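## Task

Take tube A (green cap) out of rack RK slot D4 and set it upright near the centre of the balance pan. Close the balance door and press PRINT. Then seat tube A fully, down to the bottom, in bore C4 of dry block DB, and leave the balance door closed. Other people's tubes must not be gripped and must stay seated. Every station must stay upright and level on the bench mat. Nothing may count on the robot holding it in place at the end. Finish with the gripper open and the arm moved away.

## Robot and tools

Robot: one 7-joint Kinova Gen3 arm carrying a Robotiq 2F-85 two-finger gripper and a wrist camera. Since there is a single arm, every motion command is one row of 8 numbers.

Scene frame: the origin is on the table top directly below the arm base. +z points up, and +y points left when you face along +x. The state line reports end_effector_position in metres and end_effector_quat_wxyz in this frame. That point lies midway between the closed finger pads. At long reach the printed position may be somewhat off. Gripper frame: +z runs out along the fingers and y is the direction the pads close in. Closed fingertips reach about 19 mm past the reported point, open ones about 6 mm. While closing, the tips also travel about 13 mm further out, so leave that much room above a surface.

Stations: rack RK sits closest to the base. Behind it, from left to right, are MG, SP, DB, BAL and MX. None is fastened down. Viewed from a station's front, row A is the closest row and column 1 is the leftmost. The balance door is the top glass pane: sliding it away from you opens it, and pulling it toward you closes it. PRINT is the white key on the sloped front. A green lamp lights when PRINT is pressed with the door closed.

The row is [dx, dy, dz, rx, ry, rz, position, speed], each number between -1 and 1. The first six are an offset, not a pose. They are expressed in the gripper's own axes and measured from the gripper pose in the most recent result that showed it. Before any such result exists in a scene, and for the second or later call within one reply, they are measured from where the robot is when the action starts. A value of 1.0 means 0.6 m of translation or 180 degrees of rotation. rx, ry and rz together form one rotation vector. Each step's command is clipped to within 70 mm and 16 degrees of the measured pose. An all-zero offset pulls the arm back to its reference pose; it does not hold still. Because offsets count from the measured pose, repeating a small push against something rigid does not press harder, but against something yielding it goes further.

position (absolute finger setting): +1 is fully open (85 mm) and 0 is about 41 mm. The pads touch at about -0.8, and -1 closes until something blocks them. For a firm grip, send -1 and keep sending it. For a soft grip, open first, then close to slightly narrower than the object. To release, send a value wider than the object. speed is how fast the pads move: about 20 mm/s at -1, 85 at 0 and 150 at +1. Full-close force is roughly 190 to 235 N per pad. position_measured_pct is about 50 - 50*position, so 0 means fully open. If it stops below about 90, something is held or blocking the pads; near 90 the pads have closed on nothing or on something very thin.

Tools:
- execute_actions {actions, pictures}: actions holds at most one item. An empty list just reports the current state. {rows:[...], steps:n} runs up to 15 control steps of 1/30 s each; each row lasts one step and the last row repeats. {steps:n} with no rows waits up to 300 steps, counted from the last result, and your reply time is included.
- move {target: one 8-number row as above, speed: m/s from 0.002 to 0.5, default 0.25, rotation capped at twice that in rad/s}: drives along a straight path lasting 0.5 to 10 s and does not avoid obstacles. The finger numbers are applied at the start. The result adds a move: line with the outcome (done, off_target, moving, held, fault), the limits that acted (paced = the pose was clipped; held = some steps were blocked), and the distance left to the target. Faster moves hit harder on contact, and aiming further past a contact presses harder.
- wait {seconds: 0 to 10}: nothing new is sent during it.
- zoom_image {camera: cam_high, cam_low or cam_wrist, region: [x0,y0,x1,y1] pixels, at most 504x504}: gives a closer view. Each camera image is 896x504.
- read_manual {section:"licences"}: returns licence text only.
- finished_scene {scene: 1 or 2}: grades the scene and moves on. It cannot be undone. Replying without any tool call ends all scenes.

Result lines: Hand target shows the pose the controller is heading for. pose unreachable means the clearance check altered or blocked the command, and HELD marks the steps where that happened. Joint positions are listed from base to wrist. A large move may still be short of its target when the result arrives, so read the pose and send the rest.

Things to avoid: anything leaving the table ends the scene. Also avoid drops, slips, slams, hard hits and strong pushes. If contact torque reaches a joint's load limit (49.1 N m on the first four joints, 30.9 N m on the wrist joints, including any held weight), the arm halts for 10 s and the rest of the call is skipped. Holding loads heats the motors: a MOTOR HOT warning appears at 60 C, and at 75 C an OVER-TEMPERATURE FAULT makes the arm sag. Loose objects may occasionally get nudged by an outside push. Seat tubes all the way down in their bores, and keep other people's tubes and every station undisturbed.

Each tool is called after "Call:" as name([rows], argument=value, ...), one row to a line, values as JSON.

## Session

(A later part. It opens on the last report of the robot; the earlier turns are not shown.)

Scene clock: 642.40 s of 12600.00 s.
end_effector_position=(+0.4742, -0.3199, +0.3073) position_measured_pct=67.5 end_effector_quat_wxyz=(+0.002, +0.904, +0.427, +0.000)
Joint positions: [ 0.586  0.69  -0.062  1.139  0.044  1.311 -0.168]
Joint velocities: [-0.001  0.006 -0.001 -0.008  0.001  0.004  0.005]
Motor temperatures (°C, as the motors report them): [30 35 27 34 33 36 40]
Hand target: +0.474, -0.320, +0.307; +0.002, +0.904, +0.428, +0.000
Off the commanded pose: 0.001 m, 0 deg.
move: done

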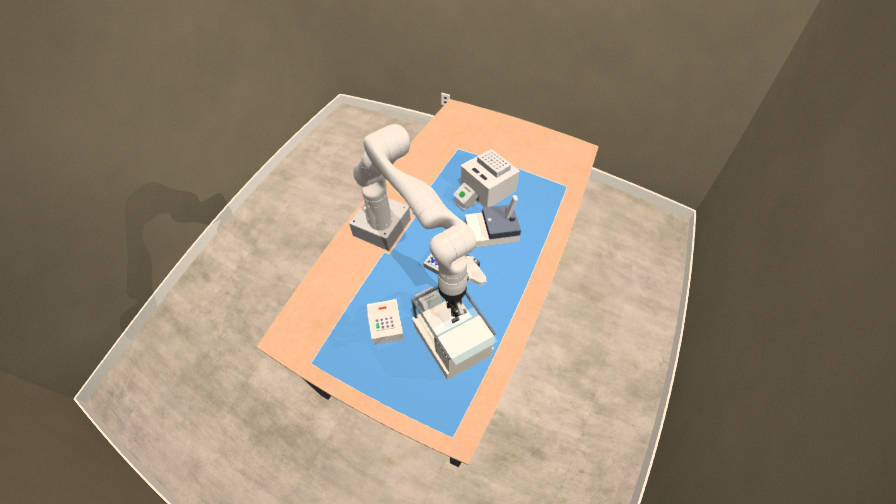

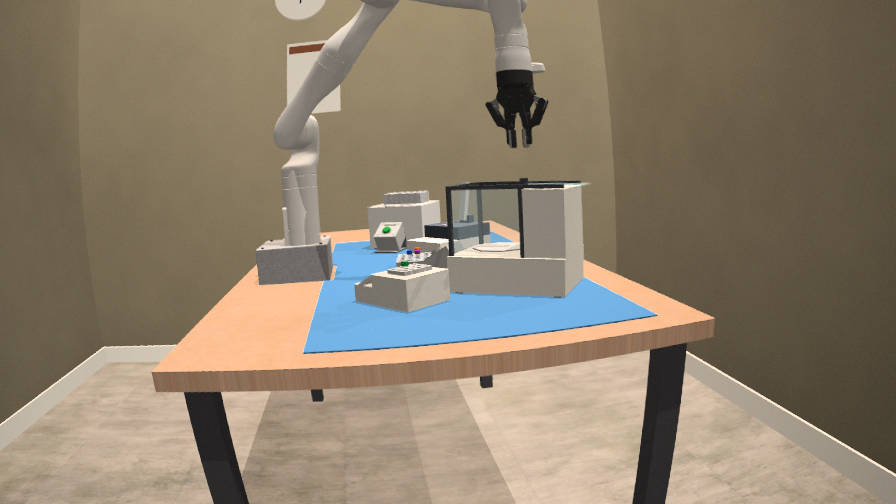

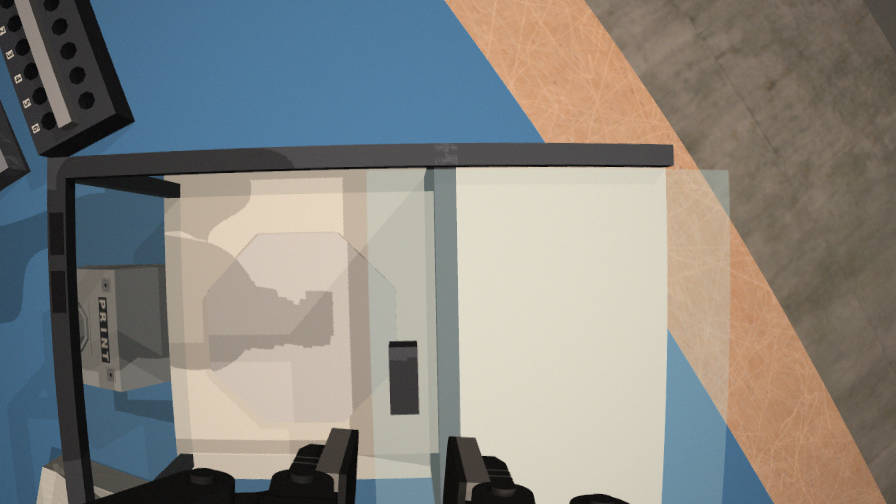

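Call:
move(target=[0.002, 0.002, 0.08, 0, 0, 0, -0.35, 0], speed=0.08)

Scene clock: 647.50 s of 12600.00 s.
end_effector_position=(+0.4761, -0.3201, +0.2594) position_measured_pct=67.5 end_effector_quat_wxyz=(+0.002, +0.904, +0.427, +0.000)
Joint positions: [ 0.586  0.732 -0.063  1.219  0.049  1.19  -0.174]
Joint velocities: [ 0.     0.001  0.001  0.002 -0.001 -0.002 -0.   ]
Motor temperatures (°C, as the motors report them): [30 35 27 34 33 36 40]
Hand target: +0.476, -0.320, +0.259; +0.002, +0.904, +0.427, +0.000
Off the commanded pose: 0.000 m, 0 deg.
move: done

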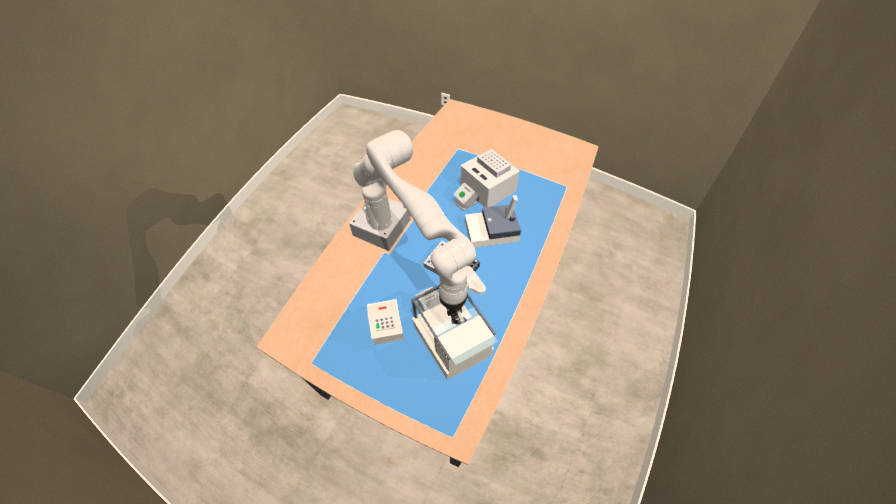

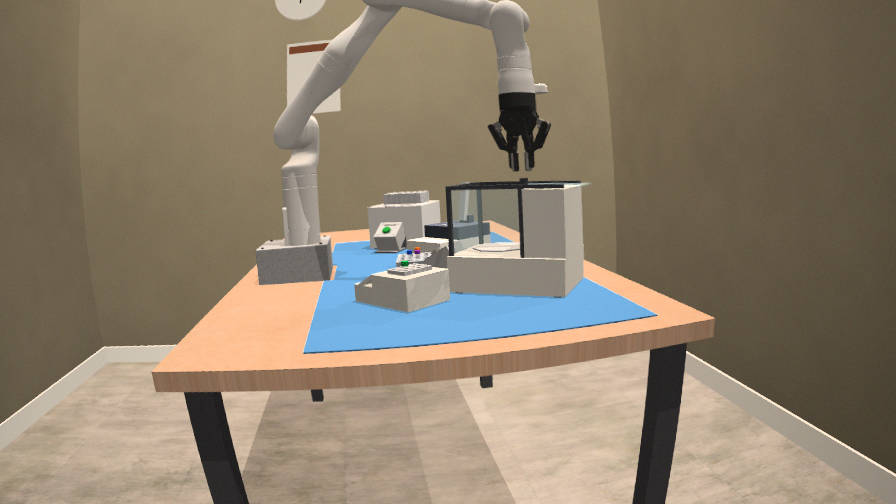

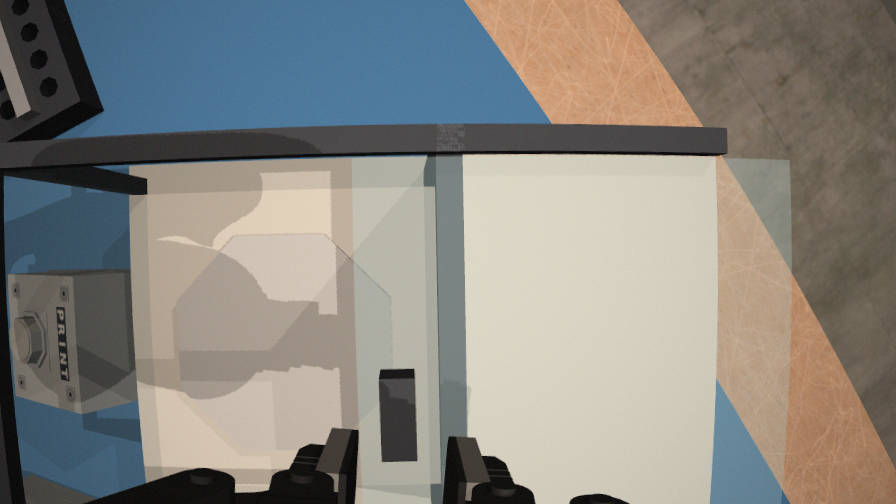

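Call:
move(target=[0, -0.002, 0.036, 0, 0, 0, -0.35, 0], speed=0.03)

Call:
move(target=[0, -0.195, 0, 0, 0, 0, -0.35, 0], speed=0.05)

Scene clock: 652.60 s of 12600.00 s.
end_effector_position=(+0.4752, -0.3194, +0.2379) position_measured_pct=67.5 end_effector_quat_wxyz=(+0.002, +0.904, +0.427, +0.000)
Joint positions: [ 0.587  0.751 -0.063  1.255  0.051  1.134 -0.176]
Joint velocities: [ 0.     0.001  0.001  0.001 -0.001 -0.002 -0.001]
Motor temperatures (°C, as the motors report them): [30 35 27 34 33 36 40]
Hand target: +0.475, -0.319, +0.238; +0.002, +0.904, +0.427, +0.000
Off the commanded pose: 0.000 m, 0 deg.
move: done

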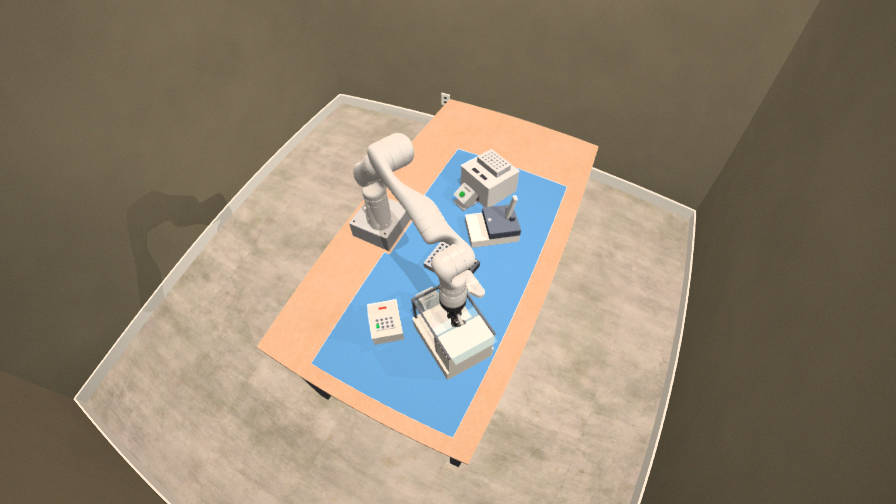

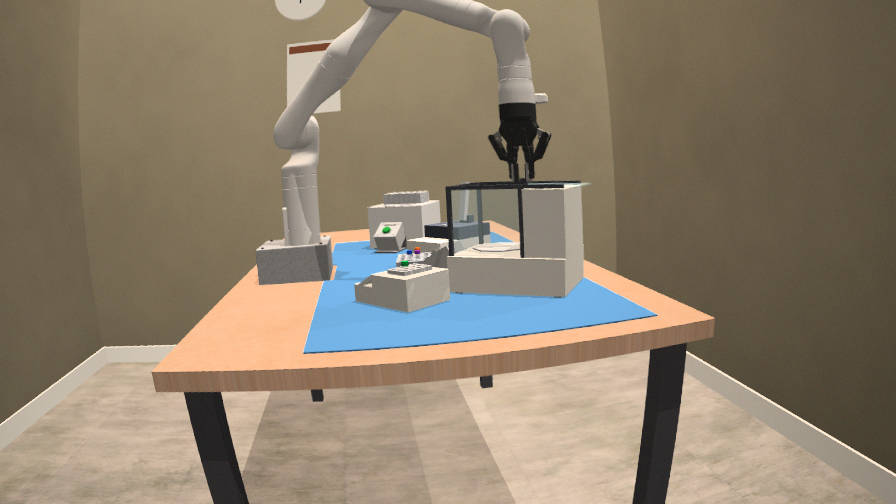

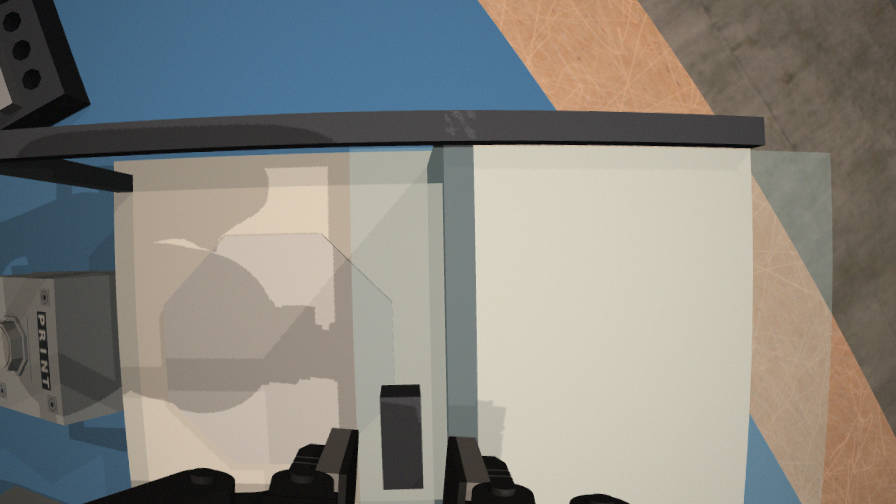

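Scene clock: 655.27 s of 12600.00 s.
end_effector_position=(+0.3847, -0.2460, +0.2370) position_measured_pct=67.5 end_effector_quat_wxyz=(+0.003, +0.904, +0.427, +0.000)
Joint positions: [ 0.572  0.515 -0.078  1.713  0.053  0.912 -0.224]
Joint velocities: [-0.001 -0.004  0.001  0.008 -0.001 -0.002 -0.   ]
Motor temperatures (°C, as the motors report them): [30 35 27 34 33 36 40]
Hand target: +0.384, -0.245, +0.237; +0.002, +0.904, +0.427, +0.000
Off the commanded pose: 0.001 m, 0 deg.
move: done

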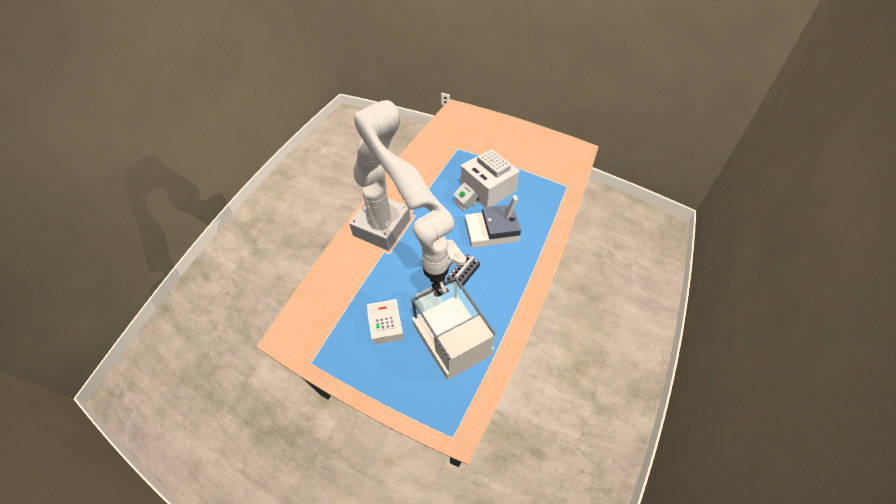

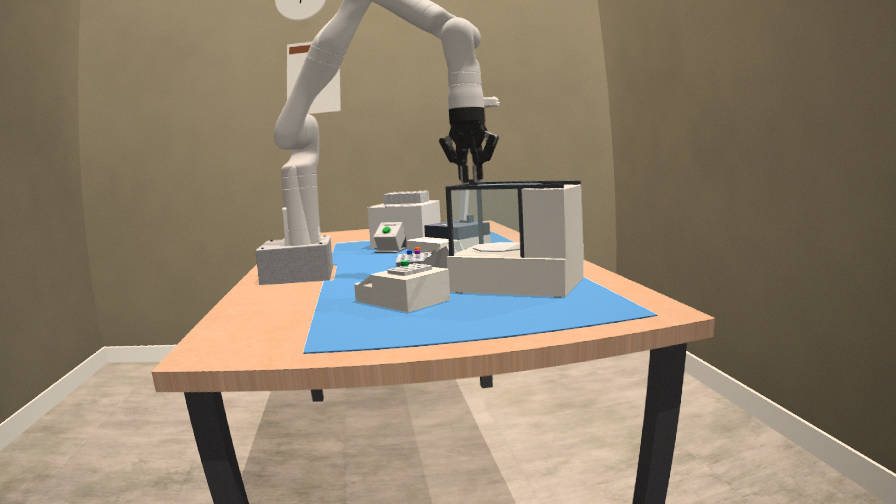

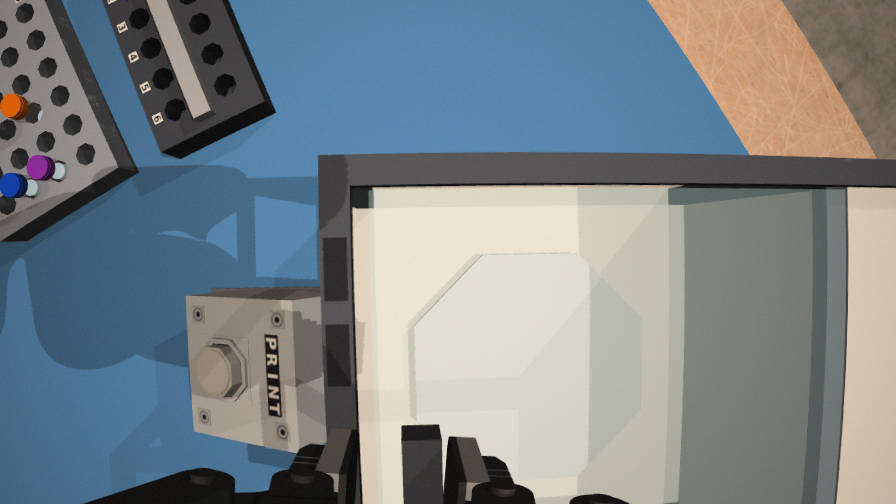

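Call:
move(target=[0, -0.016, 0, 0, 0, 0, -0.35, 0], speed=0.01)

Scene clock: 660.53 s of 12600.00 s.
end_effector_position=(+0.3805, -0.2425, +0.2380) position_measured_pct=67.5 end_effector_quat_wxyz=(+0.007, +0.904, +0.427, +0.003)
Joint positions: [ 0.571  0.498 -0.079  1.742  0.054  0.892 -0.228]
Joint velocities: [ 0.    -0.003  0.     0.001 -0.003 -0.    -0.001]
Motor temperatures (°C, as the motors report them): [30 35 27 34 33 36 40]
Hand target: +0.377, -0.240, +0.237; +0.003, +0.904, +0.427, +0.000
Off the commanded pose: 0.004 m, 1 deg.
move: off_target

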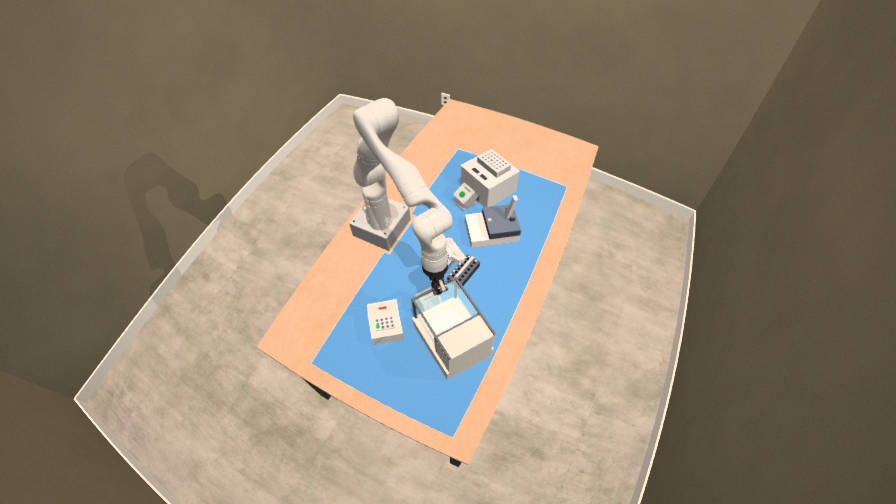

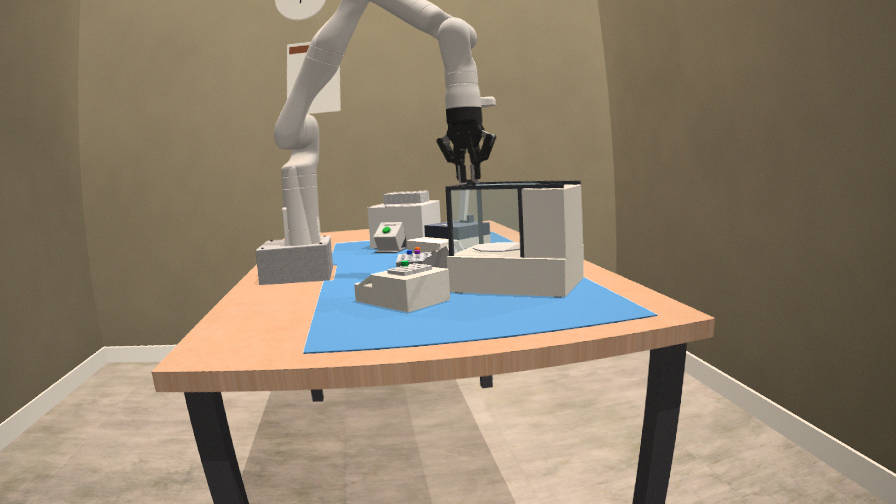

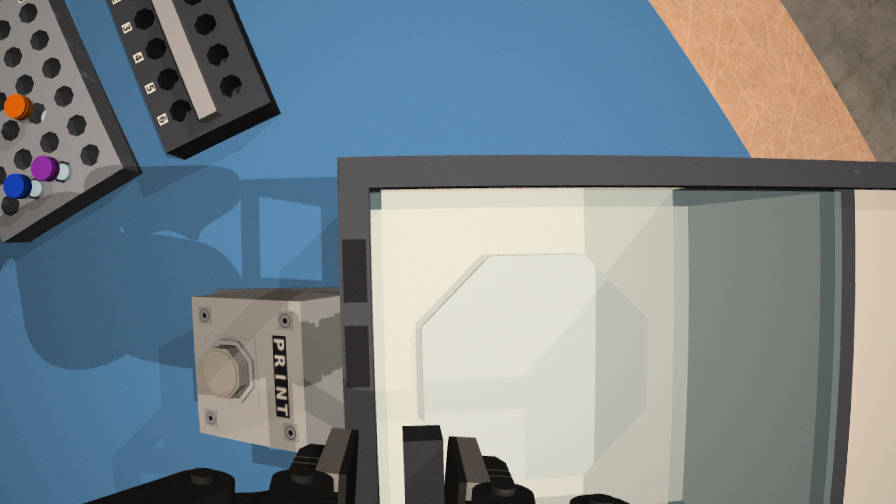

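Door is shut (stopped, handle ≈30 px from frame). Back off and lift.

Call:
move(target=[0, 0.008, 0, 0, 0, 0, -0.35, 0], speed=0.02)

Call:
move(target=[0, 0, -0.15, 0, 0, 0, -0.35, 0], speed=0.12)

Scene clock: 667.80 s of 12600.00 s.
end_effector_position=(+0.3842, -0.2455, +0.2381) position_measured_pct=67.5 end_effector_quat_wxyz=(+0.007, +0.904, +0.427, +0.003)
Joint positions: [ 0.572  0.506 -0.078  1.725  0.054  0.899 -0.226]
Joint velocities: [ 0.     0.002 -0.001 -0.004 -0.     0.001  0.001]
Motor temperatures (°C, as the motors report them): [30 35 27 34 33 36 40]
Hand target: +0.384, -0.246, +0.238; +0.007, +0.904, +0.427, +0.003
Off the commanded pose: 0.000 m, 0 deg.
move: done

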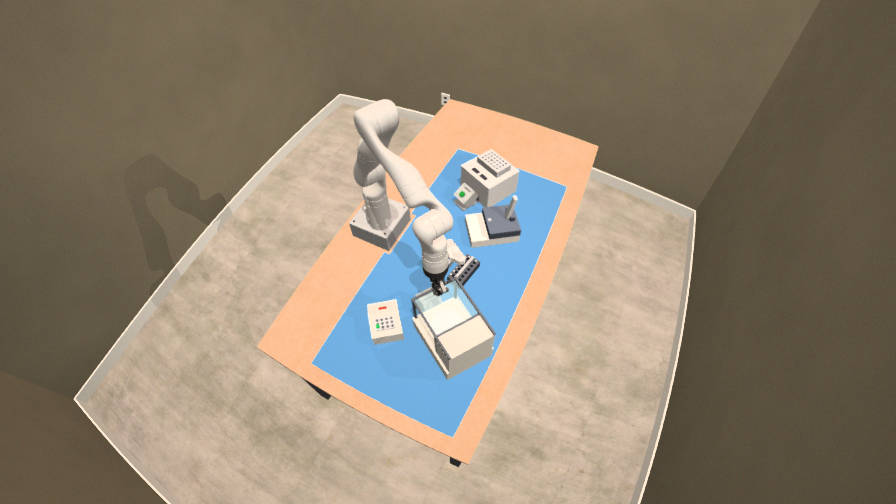

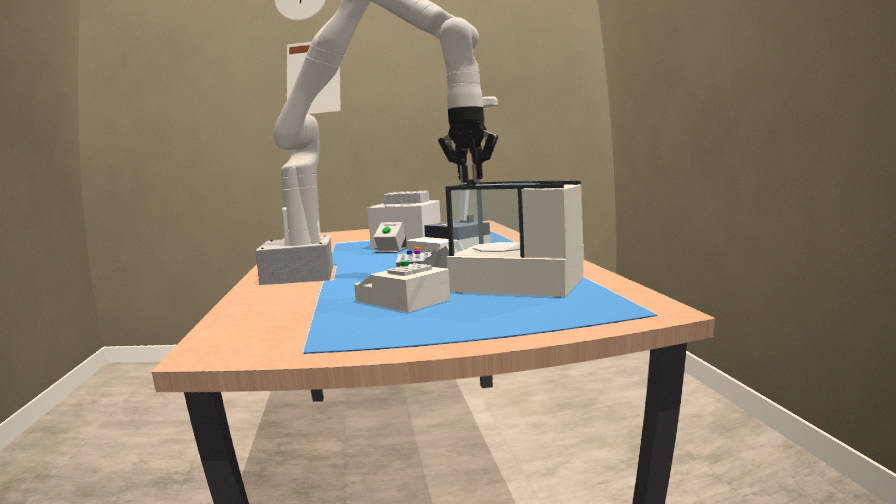

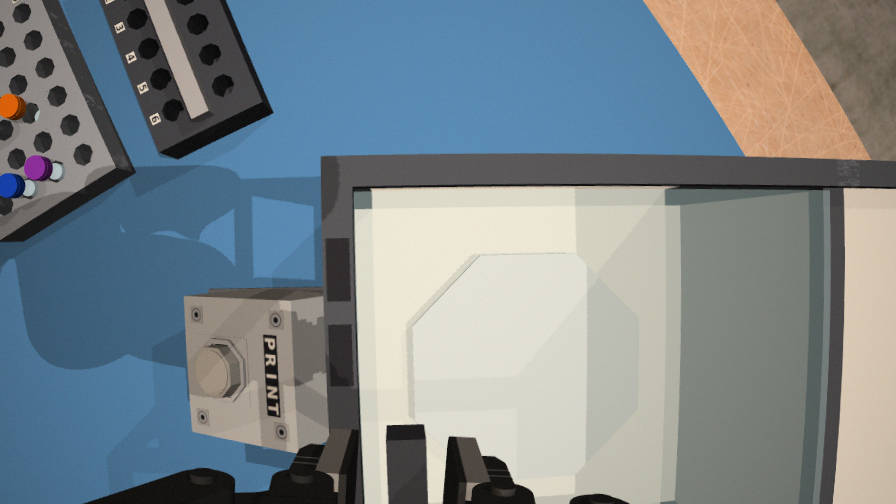

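Scene clock: 668.97 s of 12600.00 s.
end_effector_position=(+0.3830, -0.2444, +0.3279) position_measured_pct=67.5 end_effector_quat_wxyz=(+0.007, +0.904, +0.427, +0.003)
Joint positions: [ 0.573  0.395 -0.08   1.58   0.038  1.156 -0.212]
Joint velocities: [-0.    -0.002  0.002 -0.005 -0.001  0.003  0.   ]
Motor temperatures (°C, as the motors report them): [30 35 27 34 33 36 40]
Hand target: +0.383, -0.244, +0.328; +0.007, +0.904, +0.427, +0.003
Off the commanded pose: 0.000 m, 0 deg.
move: done

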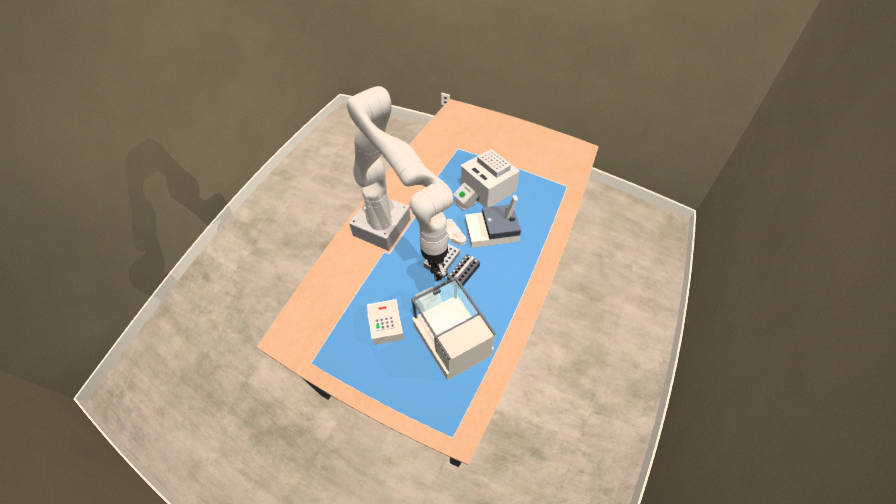

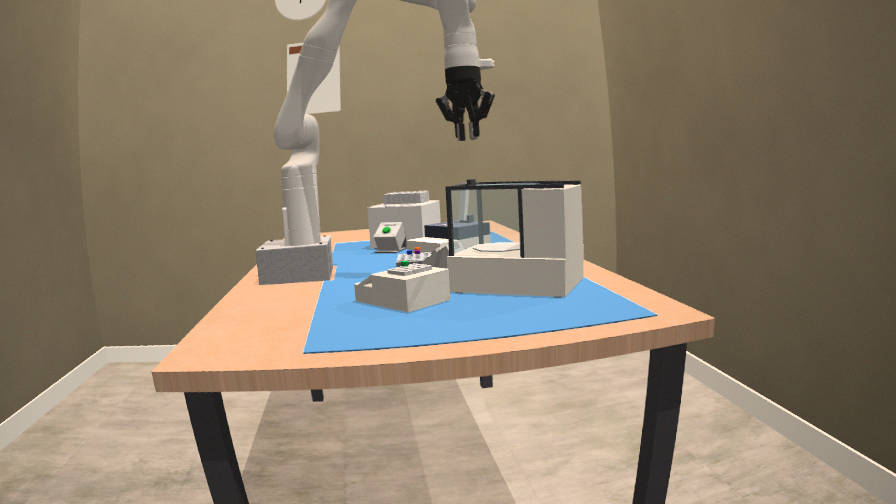

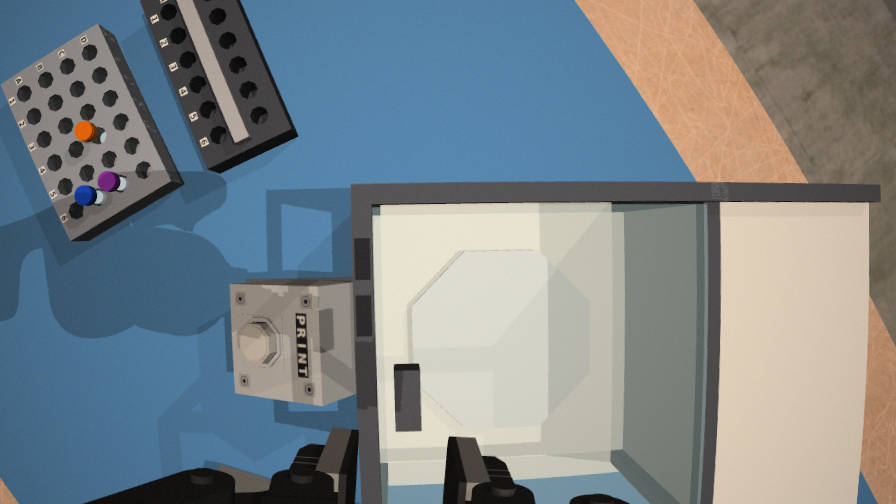

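Call:
finished_scene(scene=2)

The scene is finished: the task was done.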